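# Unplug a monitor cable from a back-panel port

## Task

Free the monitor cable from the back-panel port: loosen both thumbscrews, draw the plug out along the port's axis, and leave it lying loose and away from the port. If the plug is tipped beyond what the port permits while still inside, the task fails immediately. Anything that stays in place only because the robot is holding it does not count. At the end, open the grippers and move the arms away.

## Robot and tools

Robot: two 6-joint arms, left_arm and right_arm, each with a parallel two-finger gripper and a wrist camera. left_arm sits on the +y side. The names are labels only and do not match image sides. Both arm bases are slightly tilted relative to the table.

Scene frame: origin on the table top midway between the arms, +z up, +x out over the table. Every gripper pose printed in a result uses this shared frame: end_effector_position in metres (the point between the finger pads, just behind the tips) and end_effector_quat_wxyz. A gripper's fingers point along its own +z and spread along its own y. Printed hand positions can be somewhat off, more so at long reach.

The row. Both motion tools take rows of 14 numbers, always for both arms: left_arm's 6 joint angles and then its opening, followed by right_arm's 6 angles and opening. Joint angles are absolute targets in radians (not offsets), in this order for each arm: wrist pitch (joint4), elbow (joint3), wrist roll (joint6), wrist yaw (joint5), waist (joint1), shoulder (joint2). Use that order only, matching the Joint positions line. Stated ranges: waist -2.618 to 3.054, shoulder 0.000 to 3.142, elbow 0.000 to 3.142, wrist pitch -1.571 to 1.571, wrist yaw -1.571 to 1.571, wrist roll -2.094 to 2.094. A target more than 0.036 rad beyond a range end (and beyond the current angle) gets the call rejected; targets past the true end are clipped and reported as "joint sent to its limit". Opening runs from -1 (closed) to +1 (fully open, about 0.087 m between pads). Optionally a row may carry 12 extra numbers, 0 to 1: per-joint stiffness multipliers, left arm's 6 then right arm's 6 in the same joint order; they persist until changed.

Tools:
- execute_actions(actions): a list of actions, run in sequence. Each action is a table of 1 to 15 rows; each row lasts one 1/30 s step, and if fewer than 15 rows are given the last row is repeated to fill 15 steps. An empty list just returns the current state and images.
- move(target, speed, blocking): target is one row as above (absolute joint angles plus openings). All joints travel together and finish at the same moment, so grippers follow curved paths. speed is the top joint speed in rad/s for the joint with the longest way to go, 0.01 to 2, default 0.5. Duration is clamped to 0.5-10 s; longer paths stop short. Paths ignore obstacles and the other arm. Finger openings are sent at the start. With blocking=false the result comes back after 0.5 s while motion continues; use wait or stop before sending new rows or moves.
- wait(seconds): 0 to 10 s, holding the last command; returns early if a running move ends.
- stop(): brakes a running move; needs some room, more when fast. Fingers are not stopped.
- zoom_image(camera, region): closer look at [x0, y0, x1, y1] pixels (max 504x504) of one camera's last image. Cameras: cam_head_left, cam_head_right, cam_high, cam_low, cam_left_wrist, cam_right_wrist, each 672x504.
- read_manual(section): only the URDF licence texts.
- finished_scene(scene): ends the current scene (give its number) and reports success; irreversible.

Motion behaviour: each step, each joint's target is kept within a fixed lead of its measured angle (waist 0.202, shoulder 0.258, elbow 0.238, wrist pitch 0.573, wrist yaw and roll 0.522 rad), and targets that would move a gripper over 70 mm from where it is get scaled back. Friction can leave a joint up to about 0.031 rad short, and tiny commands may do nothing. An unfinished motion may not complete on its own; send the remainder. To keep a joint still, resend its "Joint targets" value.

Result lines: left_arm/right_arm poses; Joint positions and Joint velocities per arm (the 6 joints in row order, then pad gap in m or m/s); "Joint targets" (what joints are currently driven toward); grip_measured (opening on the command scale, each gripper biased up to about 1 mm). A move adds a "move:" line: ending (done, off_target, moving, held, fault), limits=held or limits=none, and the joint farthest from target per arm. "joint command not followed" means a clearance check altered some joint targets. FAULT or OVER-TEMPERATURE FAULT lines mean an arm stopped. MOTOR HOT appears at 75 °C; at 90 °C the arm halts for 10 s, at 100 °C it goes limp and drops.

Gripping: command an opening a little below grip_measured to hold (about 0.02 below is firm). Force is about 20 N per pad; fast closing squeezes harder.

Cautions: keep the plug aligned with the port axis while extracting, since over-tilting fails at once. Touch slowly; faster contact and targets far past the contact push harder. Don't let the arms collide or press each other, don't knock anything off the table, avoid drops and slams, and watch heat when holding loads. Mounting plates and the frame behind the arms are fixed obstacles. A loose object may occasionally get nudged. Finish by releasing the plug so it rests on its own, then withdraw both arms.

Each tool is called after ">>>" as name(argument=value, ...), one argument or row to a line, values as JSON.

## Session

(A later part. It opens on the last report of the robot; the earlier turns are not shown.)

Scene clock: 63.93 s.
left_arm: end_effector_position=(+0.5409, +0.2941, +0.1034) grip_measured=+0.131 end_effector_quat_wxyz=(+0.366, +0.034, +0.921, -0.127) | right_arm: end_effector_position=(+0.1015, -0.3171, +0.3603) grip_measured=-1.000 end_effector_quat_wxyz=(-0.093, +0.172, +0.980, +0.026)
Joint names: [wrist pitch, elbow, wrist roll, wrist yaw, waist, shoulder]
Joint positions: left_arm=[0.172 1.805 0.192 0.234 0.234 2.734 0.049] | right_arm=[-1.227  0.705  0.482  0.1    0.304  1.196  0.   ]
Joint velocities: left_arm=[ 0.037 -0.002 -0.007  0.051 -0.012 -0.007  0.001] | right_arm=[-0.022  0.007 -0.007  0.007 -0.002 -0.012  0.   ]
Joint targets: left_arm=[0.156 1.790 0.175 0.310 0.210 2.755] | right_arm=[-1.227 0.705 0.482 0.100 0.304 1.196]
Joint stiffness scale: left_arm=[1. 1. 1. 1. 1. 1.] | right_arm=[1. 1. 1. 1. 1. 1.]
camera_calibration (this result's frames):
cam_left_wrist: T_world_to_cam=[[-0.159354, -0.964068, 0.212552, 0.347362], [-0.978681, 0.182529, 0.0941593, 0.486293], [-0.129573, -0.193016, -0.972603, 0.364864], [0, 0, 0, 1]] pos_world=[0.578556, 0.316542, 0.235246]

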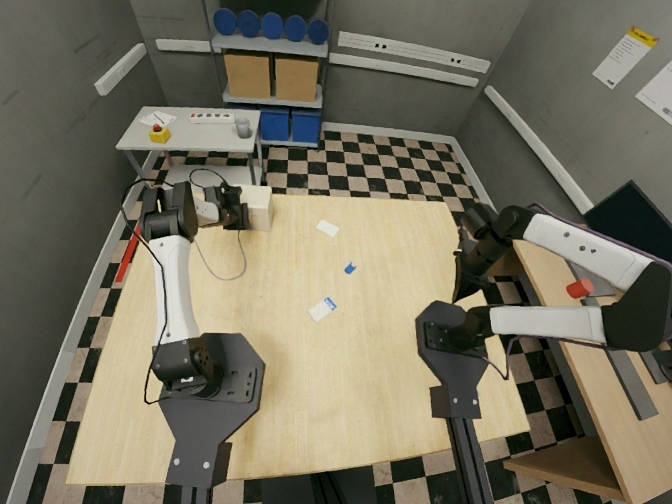

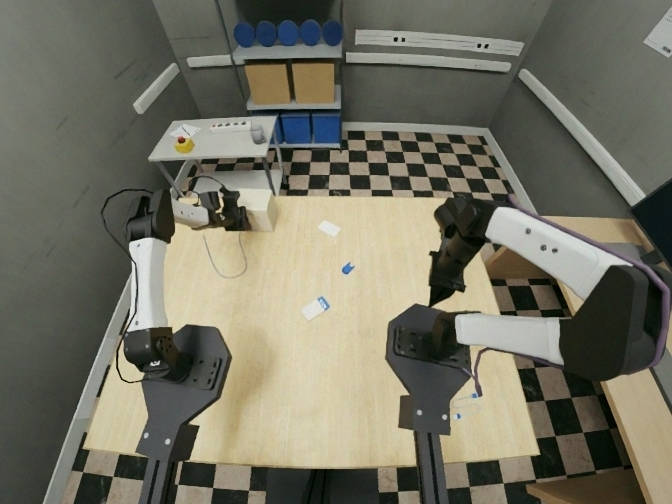

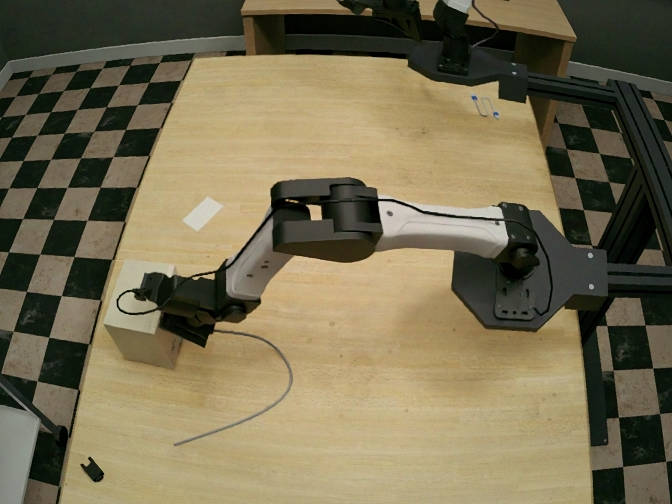

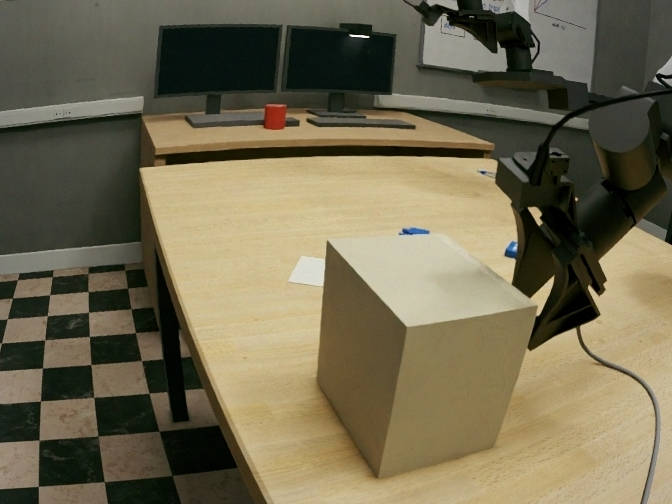

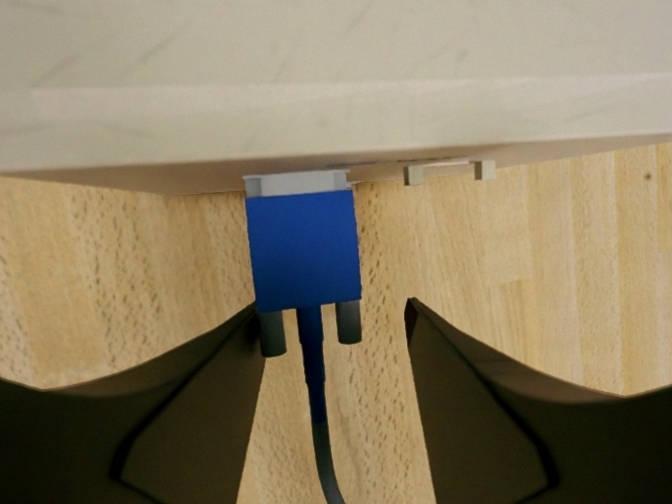

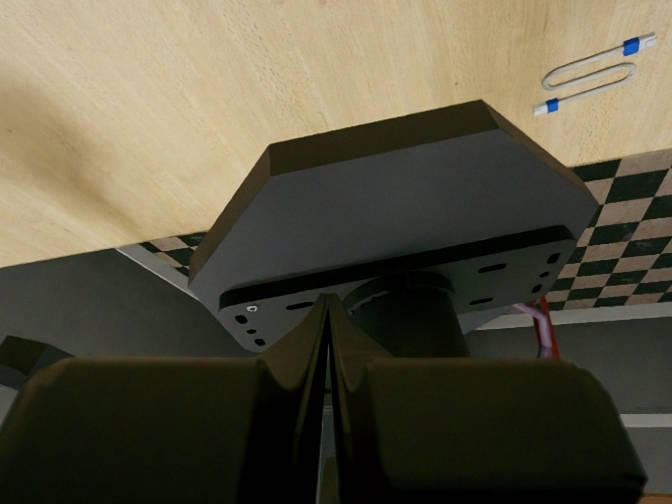

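>>> execute_actions(
  actions=[
    [[0.172,1.79,0.175,0.31,0.21,2.772,0.13,-1.227,0.705,0.482,0.1,0.304,1.196,-1]],
    [[0.19,1.79,0.175,0.31,0.21,2.79,0.13,-1.227,0.705,0.482,0.1,0.304,1.196,-1]],
    [[0.208,1.79,0.175,0.31,0.21,2.808,0.13,-1.227,0.705,0.482,0.1,0.304,1.196,-1]],
    [[0.21,1.79,0.195,0.22,0.235,2.79,0.25,-1.227,0.705,0.482,0.1,0.304,1.196,-1]],
    [[0.15,1.79,0.195,0.21,0.235,2.74,0.25,-1.227,0.705,0.482,0.1,0.304,1.196,-1]],
    [[0.09,1.79,0.195,0.21,0.235,2.69,0.25,-1.227,0.705,0.482,0.1,0.304,1.196,-1]],
    [[0.09,1.79,0.195,0.21,0.235,2.69,0.25,-1.227,0.705,0.482,0.1,0.304,1.196,-1]],
  ],
)

>>> zoom_image(
  camera="cam_left_wrist",
  region=[216, 240, 416, 420],
)

Scene clock: 67.93 s.
left_arm: end_effector_position=(+0.5392, +0.2990, +0.1183) grip_measured=+0.250 end_effector_quat_wxyz=(+0.354, +0.030, +0.926, -0.124) | right_arm: end_effector_position=(+0.1015, -0.3171, +0.3603) grip_measured=-1.000 end_effector_quat_wxyz=(-0.093, +0.172, +0.980, +0.026)
Joint names: [wrist pitch, elbow, wrist roll, wrist yaw, waist, shoulder]
Joint positions: left_arm=[0.109 1.8   0.19  0.222 0.235 2.689 0.055] | right_arm=[-1.227  0.705  0.482  0.1    0.304  1.196  0.   ]
Joint velocities: left_arm=[ 0.037 -0.007  0.081  0.051 -0.002 -0.022  0.   ] | right_arm=[ 0.022 -0.007 -0.081 -0.022 -0.012 -0.002  0.   ]
Joint targets: left_arm=[0.090 1.790 0.195 0.210 0.235 2.690] | right_arm=[-1.227 0.705 0.482 0.100 0.304 1.196]
Joint stiffness scale: left_arm=[1. 1. 1. 1. 1. 1.] | right_arm=[1. 1. 1. 1. 1. 1.]
camera_calibration (this result's frames):
cam_left_wrist: T_world_to_cam=[[-0.14799, -0.966106, 0.211514, 0.34324], [-0.977089, 0.175903, 0.119809, 0.480417], [-0.152955, -0.188938, -0.970004, 0.391194], [0, 0, 0, 1]] pos_world=[0.580042, 0.321011, 0.249301]

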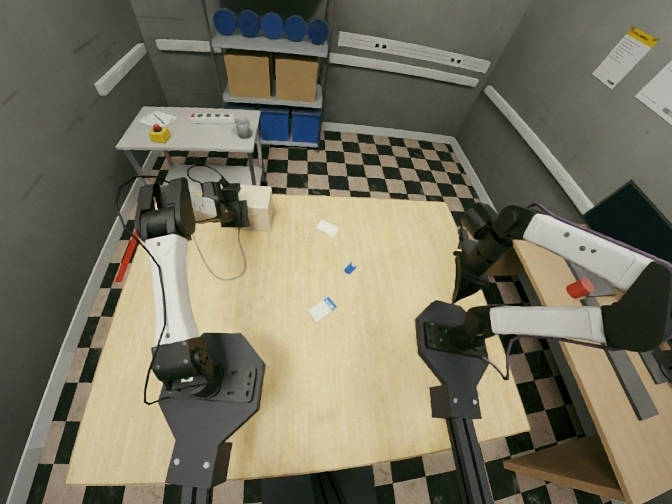

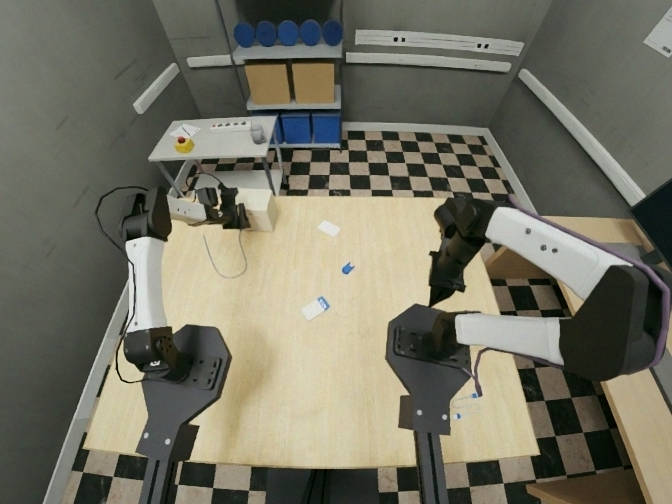

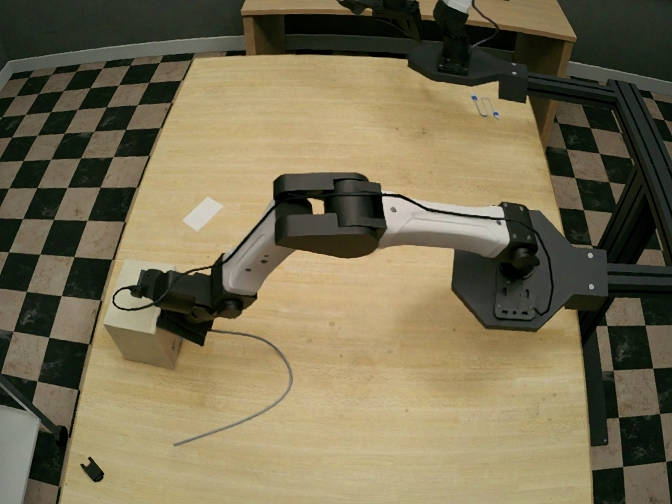

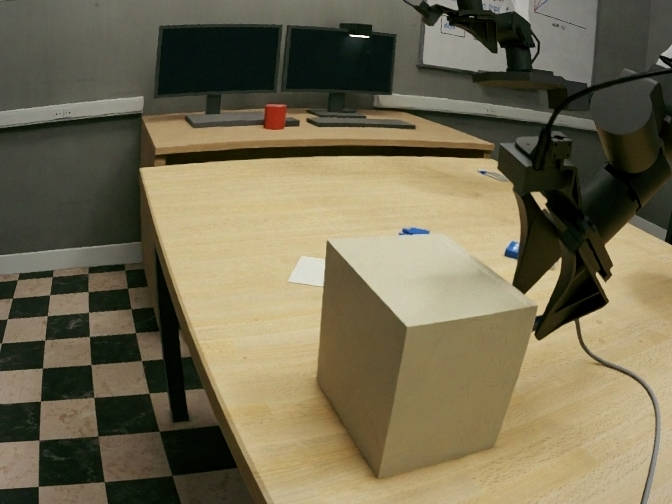

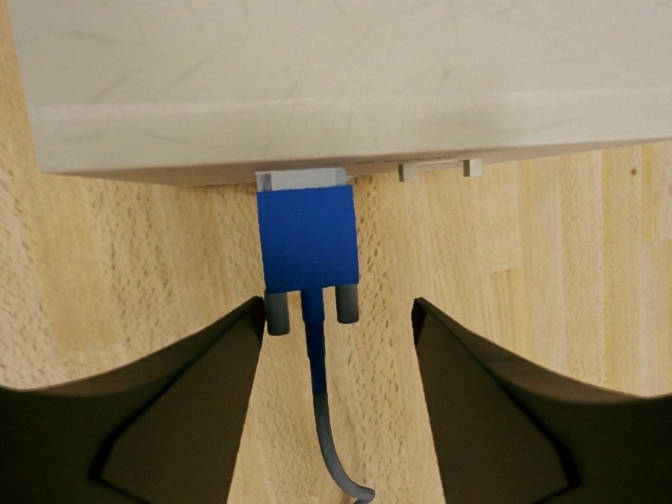

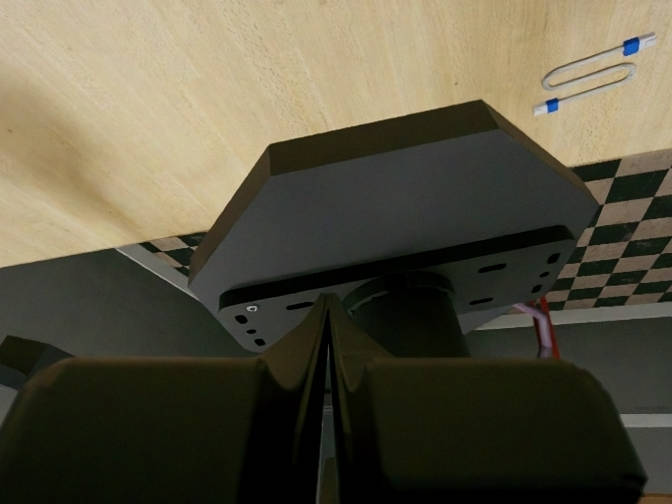

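Region (216, 240, 416, 420) of cam_left_wrist's 672x504 image, scaled by 2.520, with more detail than that image has; it fills the top 454 rows of this view, and the rest is white.

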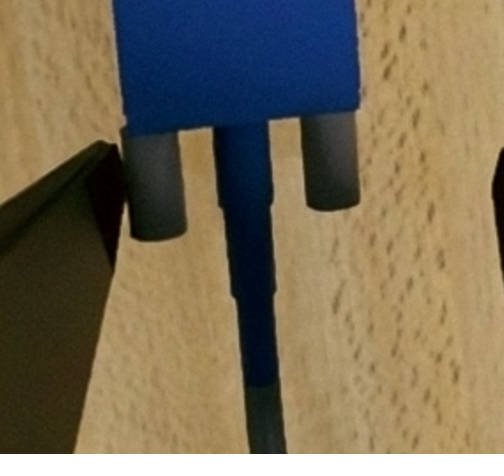

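>>> execute_actions(
  actions=[
    [[0.10,1.79,0.18,0.29,0.215,2.708,0.14,-1.227,0.705,0.482,0.1,0.304,1.196,-1]],
    [[0.13,1.79,0.18,0.29,0.215,2.735,0.14,-1.227,0.705,0.482,0.1,0.304,1.196,-1]],
    [[0.16,1.79,0.18,0.29,0.215,2.76,0.14,-1.227,0.705,0.482,0.1,0.304,1.196,-1]],
    [[0.187,1.79,0.18,0.29,0.215,2.785,0.14,-1.227,0.705,0.482,0.1,0.304,1.196,-1]],
    [[0.213,1.79,0.18,0.29,0.215,2.81,0.14,-1.227,0.705,0.482,0.1,0.304,1.196,-1]],
    [[0.21,1.79,0.195,0.215,0.235,2.79,0.33,-1.227,0.705,0.482,0.1,0.304,1.196,-1]],
    [[0.15,1.79,0.195,0.21,0.235,2.74,0.33,-1.227,0.705,0.482,0.1,0.304,1.196,-1]],
    [[0.09,1.79,0.195,0.21,0.235,2.69,0.33,-1.227,0.705,0.482,0.1,0.304,1.196,-1]],
    [[0.095,1.79,0.195,0.22,0.235,2.70,0.2,-1.227,0.705,0.482,0.1,0.304,1.196,-1]],
    [[0.10,1.79,0.18,0.29,0.215,2.708,0.14,-1.227,0.705,0.482,0.1,0.304,1.196,-1]],
    [[0.13,1.79,0.18,0.29,0.215,2.735,0.14,-1.227,0.705,0.482,0.1,0.304,1.196,-1]],
    [[0.16,1.79,0.18,0.29,0.215,2.76,0.14,-1.227,0.705,0.482,0.1,0.304,1.196,-1]],
    [[0.187,1.79,0.18,0.29,0.215,2.785,0.14,-1.227,0.705,0.482,0.1,0.304,1.196,-1]],
    [[0.213,1.79,0.18,0.29,0.215,2.81,0.14,-1.227,0.705,0.482,0.1,0.304,1.196,-1]],
    [[0.21,1.79,0.195,0.215,0.235,2.79,0.33,-1.227,0.705,0.482,0.1,0.304,1.196,-1]],
    [[0.15,1.79,0.195,0.21,0.235,2.74,0.33,-1.227,0.705,0.482,0.1,0.304,1.196,-1]],
    [[0.09,1.79,0.195,0.21,0.235,2.69,0.33,-1.227,0.705,0.482,0.1,0.304,1.196,-1]],
  ],
)

>>> zoom_image(
  camera="cam_left_wrist",
  region=[216, 240, 416, 420],
)

Scene clock: 77.33 s.
left_arm: end_effector_position=(+0.5398, +0.2993, +0.1185) grip_measured=+0.330 end_effector_quat_wxyz=(+0.356, +0.030, +0.926, -0.124) | right_arm: end_effector_position=(+0.1015, -0.3171, +0.3603) grip_measured=-1.000 end_effector_quat_wxyz=(-0.093, +0.172, +0.980, +0.026)
Joint names: [wrist pitch, elbow, wrist roll, wrist yaw, waist, shoulder]
Joint positions: left_arm=[0.112 1.8   0.19  0.222 0.235 2.689 0.058] | right_arm=[-1.227  0.705  0.482  0.1    0.304  1.196  0.   ]
Joint velocities: left_arm=[-0.051 -0.007 -0.037 -0.007  0.002  0.002 -0.   ] | right_arm=[ 0.022 -0.022  0.007 -0.051  0.007  0.022  0.   ]
Joint targets: left_arm=[0.090 1.790 0.195 0.210 0.235 2.690] | right_arm=[-1.227 0.705 0.482 0.100 0.304 1.196]
Joint stiffness scale: left_arm=[1. 1. 1. 1. 1. 1.] | right_arm=[1. 1. 1. 1. 1. 1.]
camera_calibration (this result's frames):
cam_left_wrist: T_world_to_cam=[[-0.14719, -0.966311, 0.211135, 0.343277], [-0.977661, 0.174515, 0.117148, 0.481961], [-0.150048, -0.189176, -0.970411, 0.390063], [0, 0, 0, 1]] pos_world=[0.58025, 0.321393, 0.249582]

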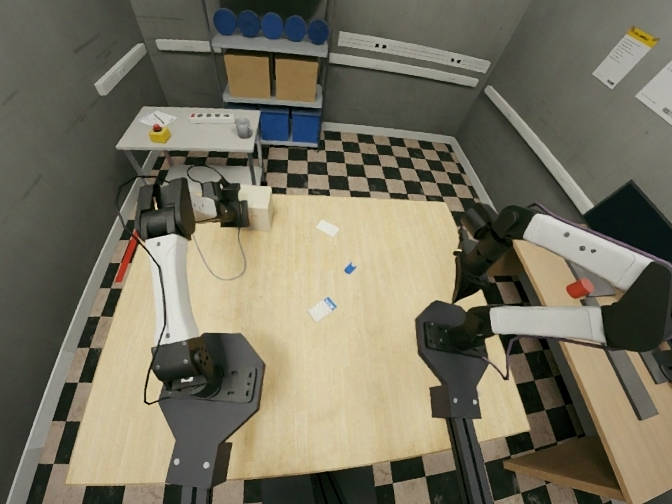

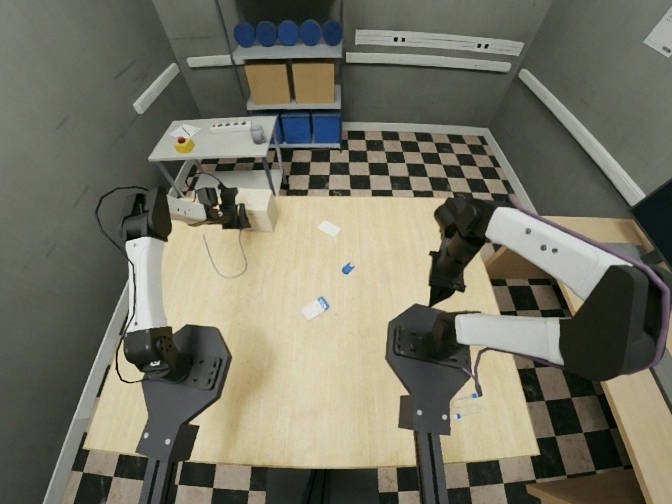

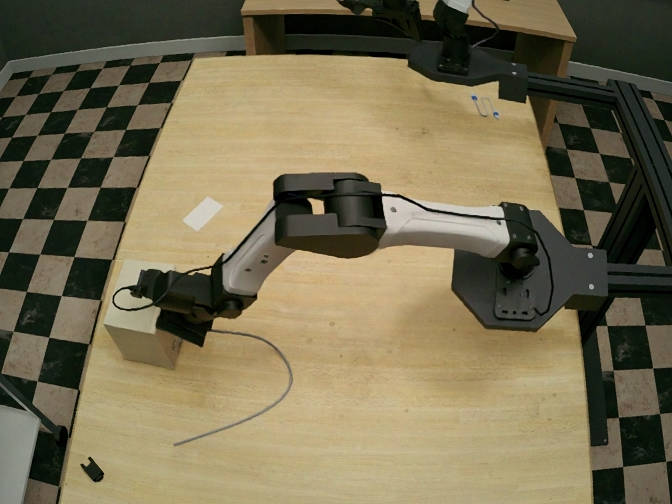

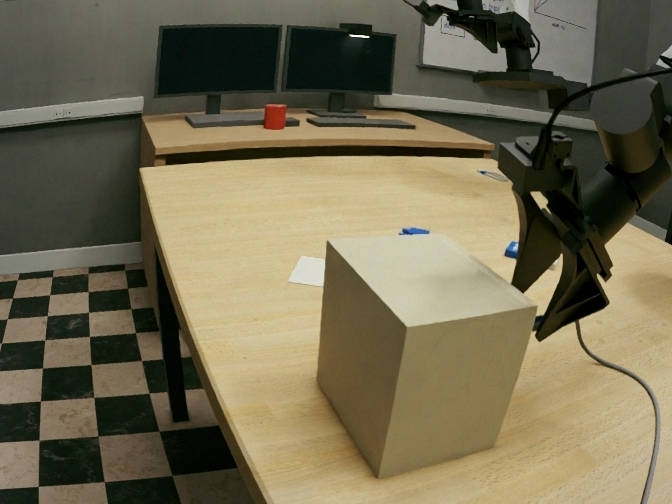

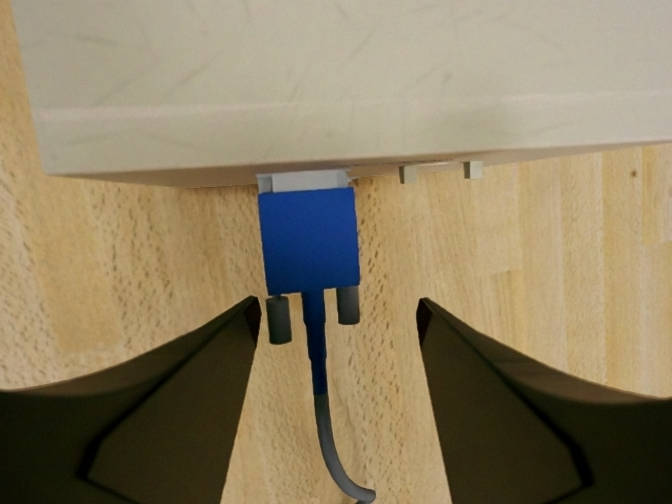

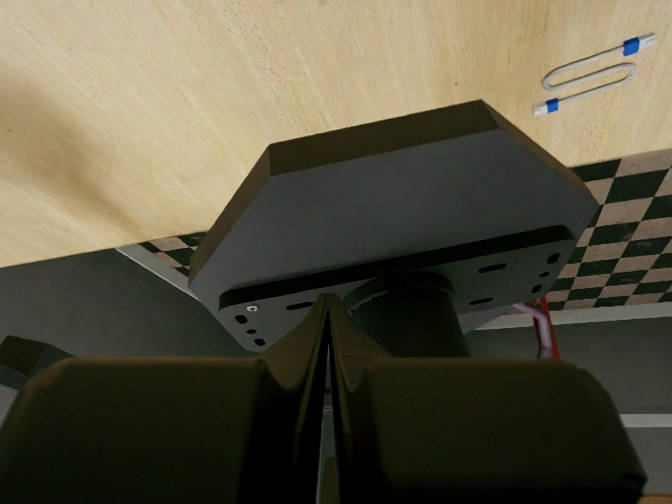

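Region (216, 240, 416, 420) of cam_left_wrist's 672x504 image, scaled by 2.520, with more detail than that image has; it fills the top 454 rows of this view, and the rest is white.

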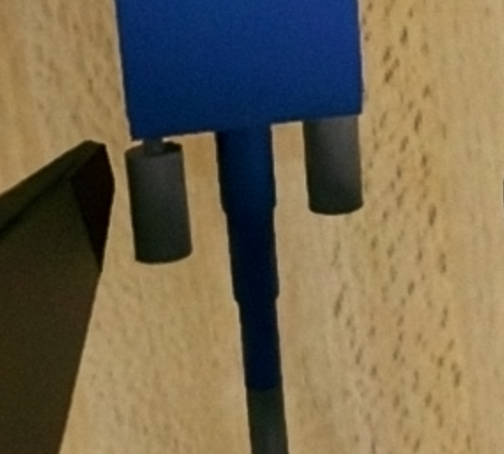

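>>> execute_actions(
  actions=[
    [[0.095,1.79,0.195,0.22,0.235,2.70,0.2,-1.227,0.705,0.482,0.1,0.304,1.196,-1]],
    [[0.10,1.79,0.18,0.28,0.218,2.708,0.14,-1.227,0.705,0.482,0.1,0.304,1.196,-1]],
    [[0.125,1.79,0.18,0.28,0.218,2.735,0.14,-1.227,0.705,0.482,0.1,0.304,1.196,-1]],
    [[0.15,1.79,0.18,0.28,0.218,2.76,0.14,-1.227,0.705,0.482,0.1,0.304,1.196,-1]],
    [[0.175,1.79,0.18,0.28,0.218,2.785,0.14,-1.227,0.705,0.482,0.1,0.304,1.196,-1]],
    [[0.20,1.79,0.18,0.28,0.218,2.81,0.14,-1.227,0.705,0.482,0.1,0.304,1.196,-1]],
    [[0.20,1.79,0.195,0.215,0.235,2.79,0.33,-1.227,0.705,0.482,0.1,0.304,1.196,-1]],
    [[0.15,1.79,0.195,0.21,0.235,2.74,0.33,-1.227,0.705,0.482,0.1,0.304,1.196,-1]],
    [[0.09,1.79,0.195,0.21,0.235,2.69,0.33,-1.227,0.705,0.482,0.1,0.304,1.196,-1]],
  ],
)

>>> zoom_image(
  camera="cam_left_wrist",
  region=[216, 240, 416, 420],
)

Scene clock: 82.50 s.
left_arm: end_effector_position=(+0.5397, +0.2992, +0.1183) grip_measured=+0.330 end_effector_quat_wxyz=(+0.356, +0.030, +0.926, -0.124) | right_arm: end_effector_position=(+0.1015, -0.3171, +0.3603) grip_measured=-1.000 end_effector_quat_wxyz=(-0.093, +0.172, +0.980, +0.026)
Joint names: [wrist pitch, elbow, wrist roll, wrist yaw, waist, shoulder]
Joint positions: left_arm=[0.112 1.8   0.19  0.222 0.235 2.689 0.058] | right_arm=[-1.227  0.705  0.482  0.1    0.304  1.196  0.   ]
Joint velocities: left_arm=[ 0.007 -0.017  0.007 -0.007  0.002 -0.027 -0.   ] | right_arm=[0.007 0.002 0.007 0.022 0.007 0.002 0.   ]
Joint targets: left_arm=[0.090 1.790 0.195 0.210 0.235 2.690] | right_arm=[-1.227 0.705 0.482 0.100 0.304 1.196]
Joint stiffness scale: left_arm=[1. 1. 1. 1. 1. 1.] | right_arm=[1. 1. 1. 1. 1. 1.]
camera_calibration (this result's frames):
cam_left_wrist: T_world_to_cam=[[-0.147416, -0.966194, 0.211511, 0.343232], [-0.977575, 0.174846, 0.117372, 0.481725], [-0.150386, -0.189465, -0.970303, 0.390098], [0, 0, 0, 1]] pos_world=[0.580185, 0.321311, 0.249375]

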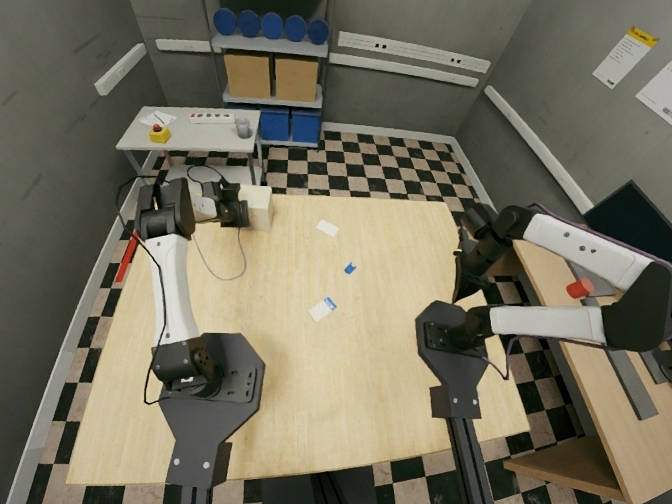

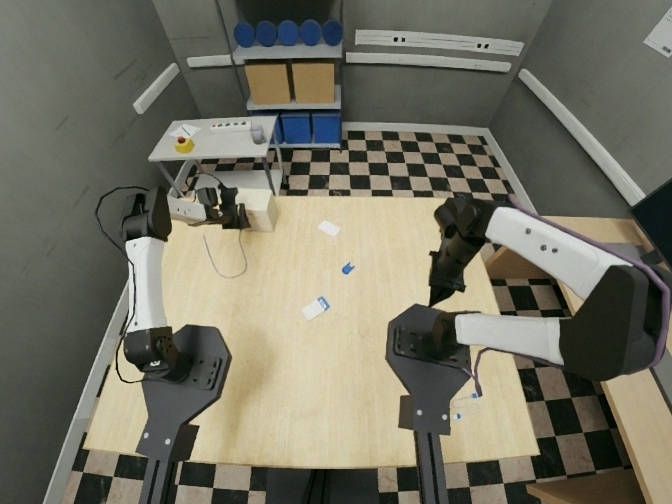

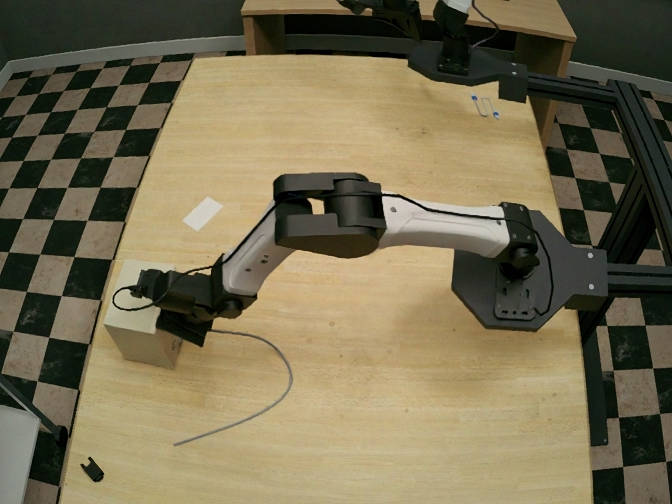

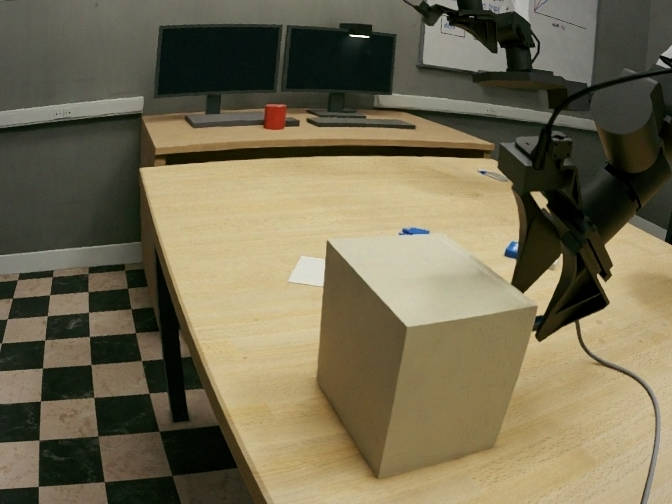

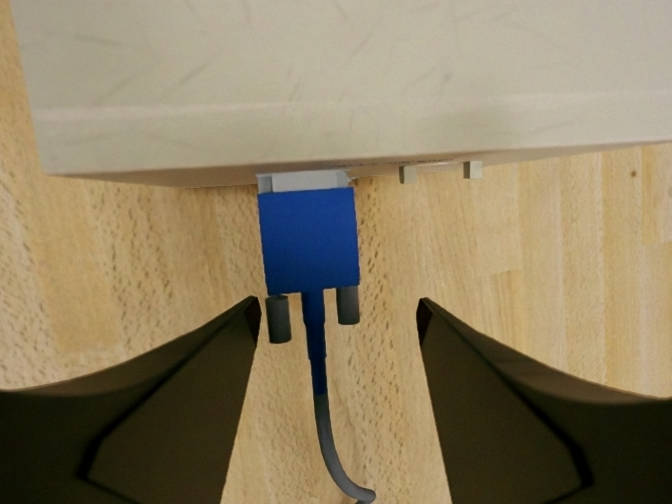

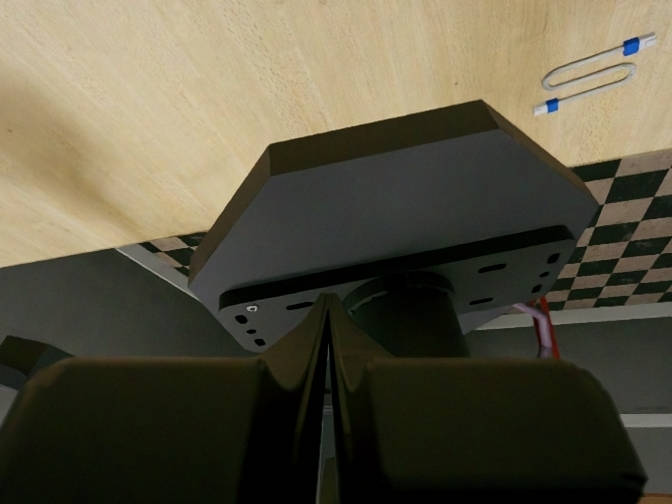

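Region (216, 240, 416, 420) of cam_left_wrist's 672x504 image, scaled by 2.520, with more detail than that image has; it fills the top 454 rows of this view, and the rest is white.

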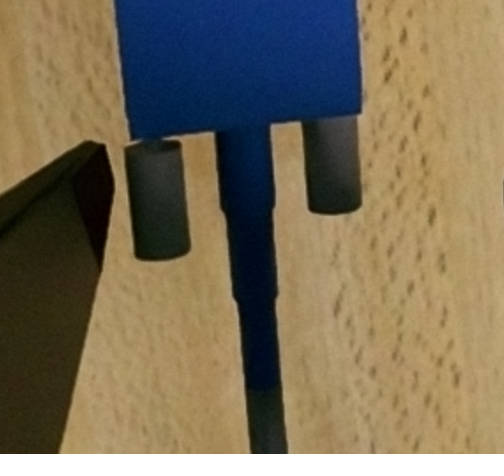

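>>> move(
  target=[0.0,1.79,0.195,0.21,0.235,2.58,0.33,-1.227,0.705,0.482,0.1,0.304,1.196,-1],
  speed=0.25,
)

>>> move(
  target=[0.775,1.668,0.88,-0.63,-0.105,2.864,-0.68,-1.227,0.705,0.482,0.1,0.304,1.196,-1],
  speed=0.4,
)

Scene clock: 85.67 s.
left_arm: end_effector_position=(+0.5496, +0.3091, +0.1683) grip_measured=+0.330 end_effector_quat_wxyz=(+0.364, +0.030, +0.923, -0.122) | right_arm: end_effector_position=(+0.1015, -0.3171, +0.3603) grip_measured=-1.000 end_effector_quat_wxyz=(-0.093, +0.172, +0.980, +0.026)
Joint names: [wrist pitch, elbow, wrist roll, wrist yaw, waist, shoulder]
Joint positions: left_arm=[0.019 1.8   0.19  0.222 0.235 2.578 0.058] | right_arm=[-1.227  0.705  0.482  0.1    0.304  1.196  0.   ]
Joint velocities: left_arm=[ 0.007  0.002 -0.022  0.037  0.007 -0.007 -0.001] | right_arm=[-0.022 -0.007 -0.022 -0.022 -0.002 -0.007  0.   ]
Joint targets: left_arm=[0.000 1.790 0.195 0.210 0.235 2.580] | right_arm=[-1.227 0.705 0.482 0.100 0.304 1.196]
Joint stiffness scale: left_arm=[1. 1. 1. 1. 1. 1.] | right_arm=[1. 1. 1. 1. 1. 1.]
move: done; limits=none; left_arm: farthest joint: the wrist pitch, 0.019 radians from its target (0.109 radians at the start); right_arm: farthest joint: the waist, 0.000 radians from its target (0.000 radians at the start)
camera_calibration (this result's frames):
cam_left_wrist: T_world_to_cam=[[-0.147989, -0.967281, 0.206073, 0.345309], [-0.980075, 0.17135, 0.100463, 0.489156], [-0.132487, -0.187099, -0.973366, 0.431937], [0, 0, 0, 1]] pos_world=[0.587737, 0.331009, 0.300131]

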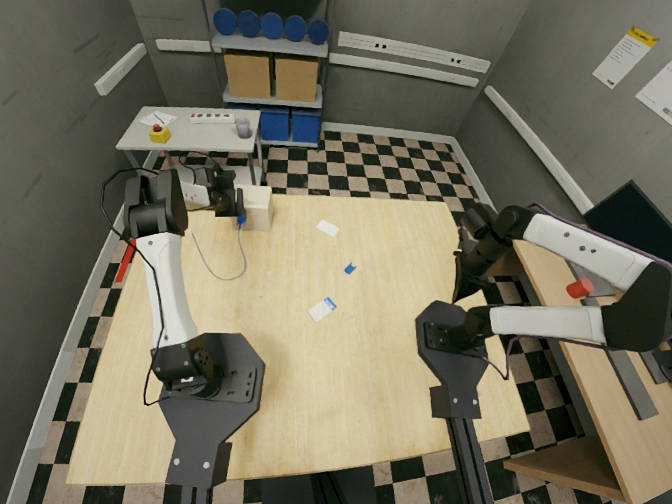

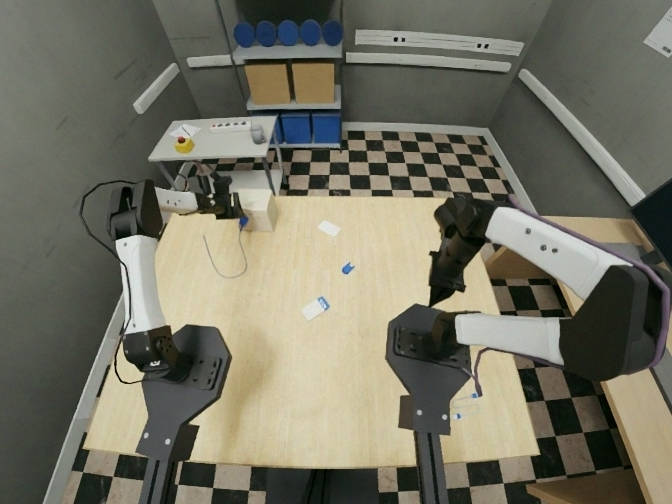

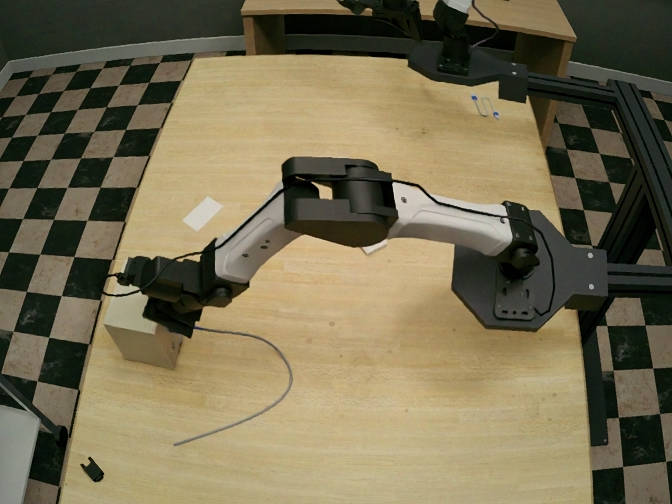

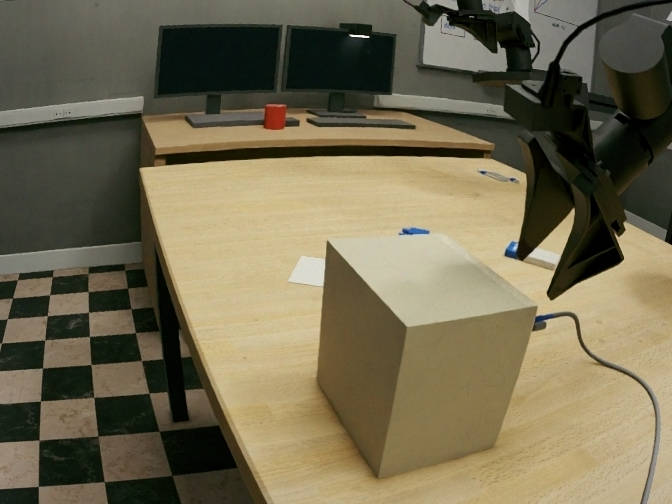

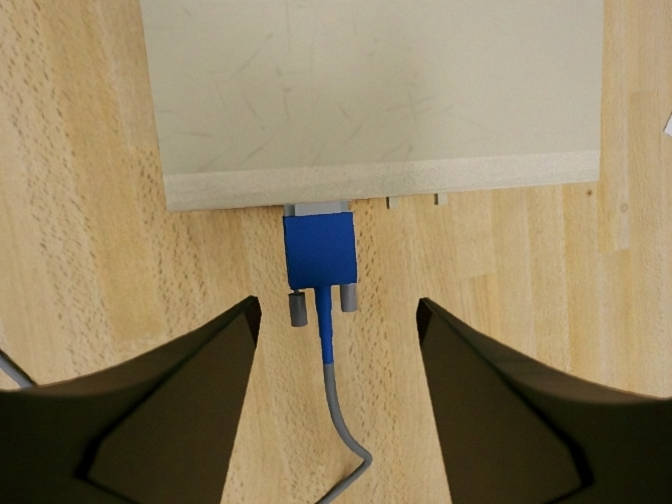

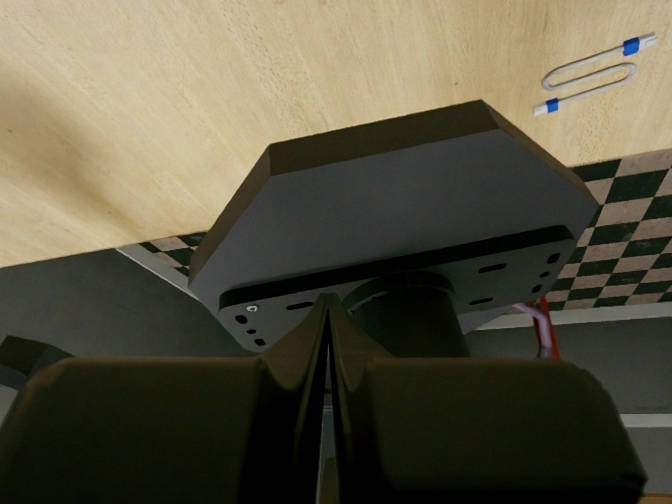

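Scene clock: 88.57 s.
left_arm: end_effector_position=(+0.5485, +0.2563, +0.1395) grip_measured=-0.680 end_effector_quat_wxyz=(+0.401, +0.241, +0.820, +0.329) | right_arm: end_effector_position=(+0.1015, -0.3171, +0.3603) grip_measured=-1.000 end_effector_quat_wxyz=(-0.093, +0.172, +0.980, +0.026)
Joint names: [wrist pitch, elbow, wrist roll, wrist yaw, waist, shoulder]
Joint positions: left_arm=[ 0.769  1.685  0.873 -0.618 -0.103  2.848  0.014] | right_arm=[-1.227  0.705  0.482  0.1    0.304  1.196  0.   ]
Joint velocities: left_arm=[-0.022 -0.002 -0.007  0.022 -0.012 -0.002 -0.001] | right_arm=[ 0.007 -0.007  0.022  0.022  0.002 -0.002  0.   ]
Joint targets: left_arm=[0.775 1.668 0.880 -0.630 -0.105 2.864] | right_arm=[-1.227 0.705 0.482 0.100 0.304 1.196]
Joint stiffness scale: left_arm=[1. 1. 1. 1. 1. 1.] | right_arm=[1. 1. 1. 1. 1. 1.]
move: done; limits=none; left_arm: farthest joint: the elbow, 0.017 radians from its target (0.132 radians at the start); right_arm: farthest joint: the waist, 0.000 radians from its target (0.000 radians at the start)
camera_calibration (this result's frames):
cam_left_wrist: T_world_to_cam=[[-0.136745, -0.667775, -0.731695, 0.347863], [-0.985947, 0.1633, 0.0352274, 0.514415], [0.0959615, 0.72623, -0.680721, -0.00638908], [0, 0, 0, 1]] pos_world=[0.555368, 0.152931, 0.232059]

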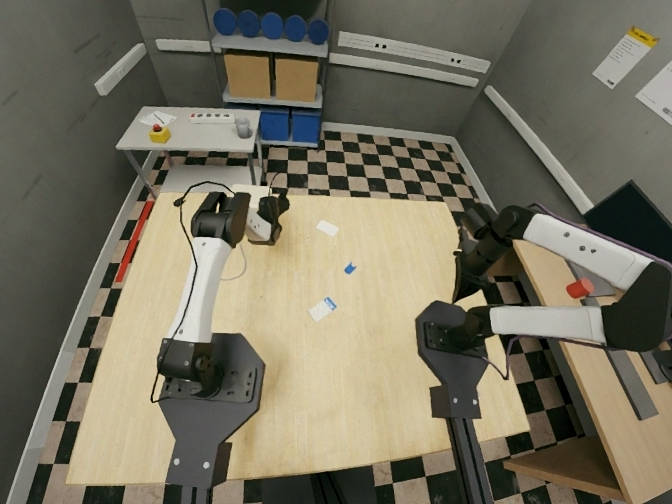

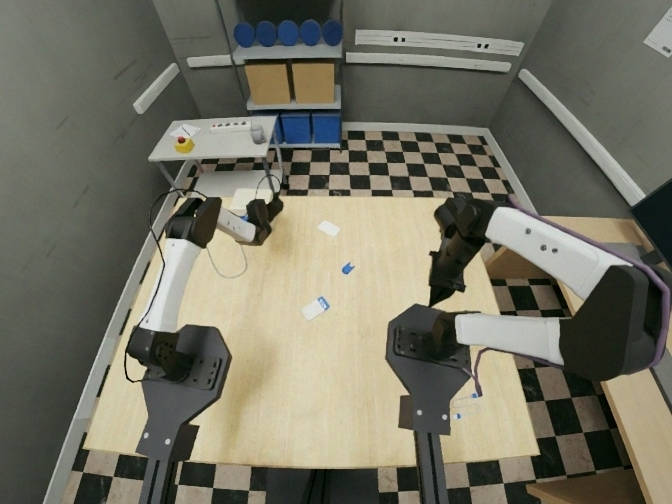

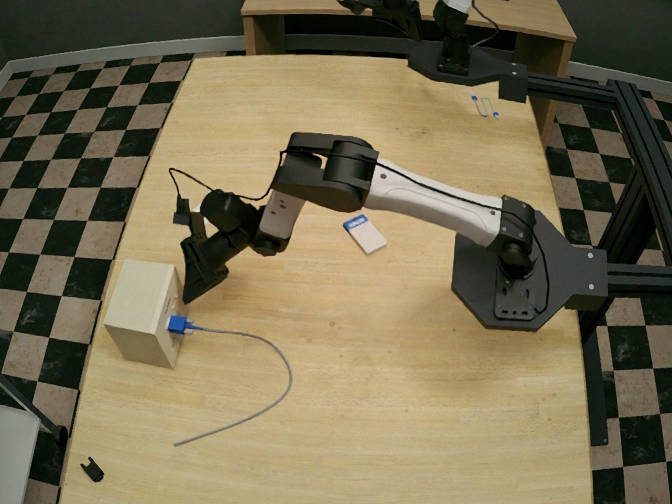

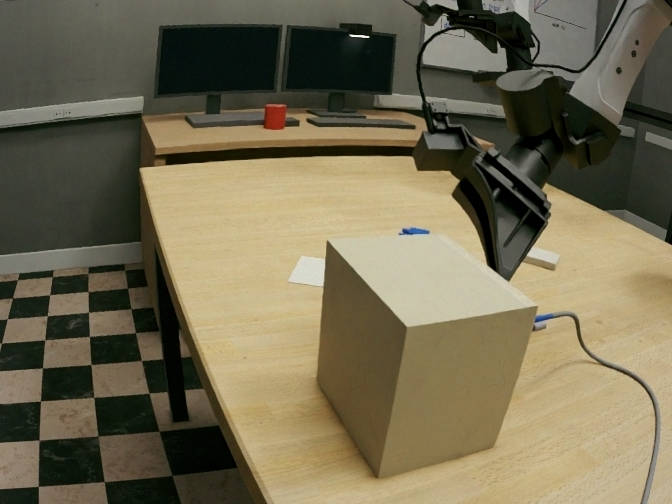

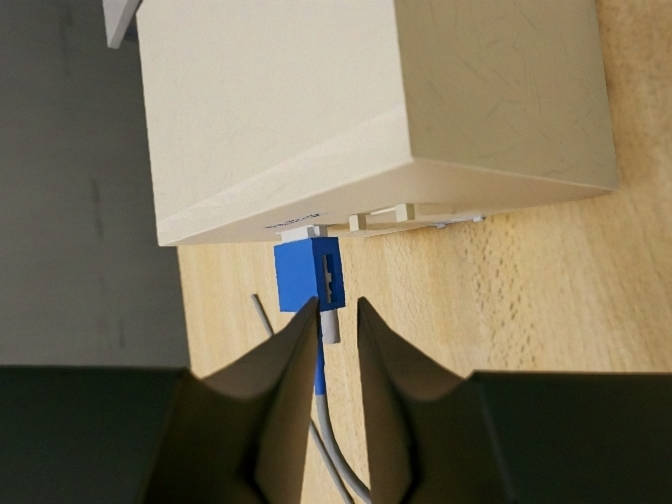

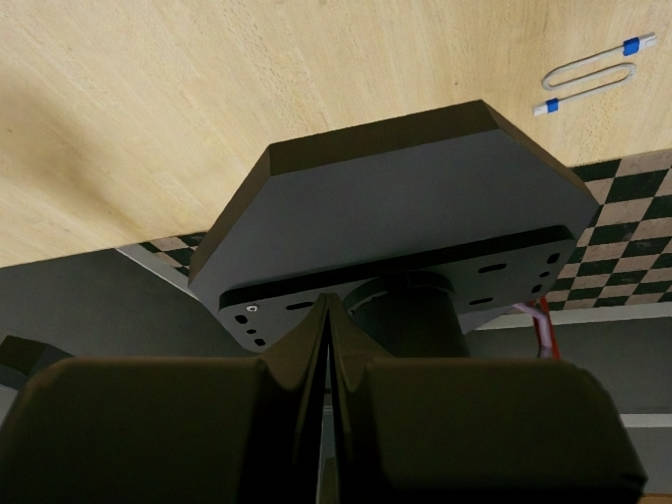

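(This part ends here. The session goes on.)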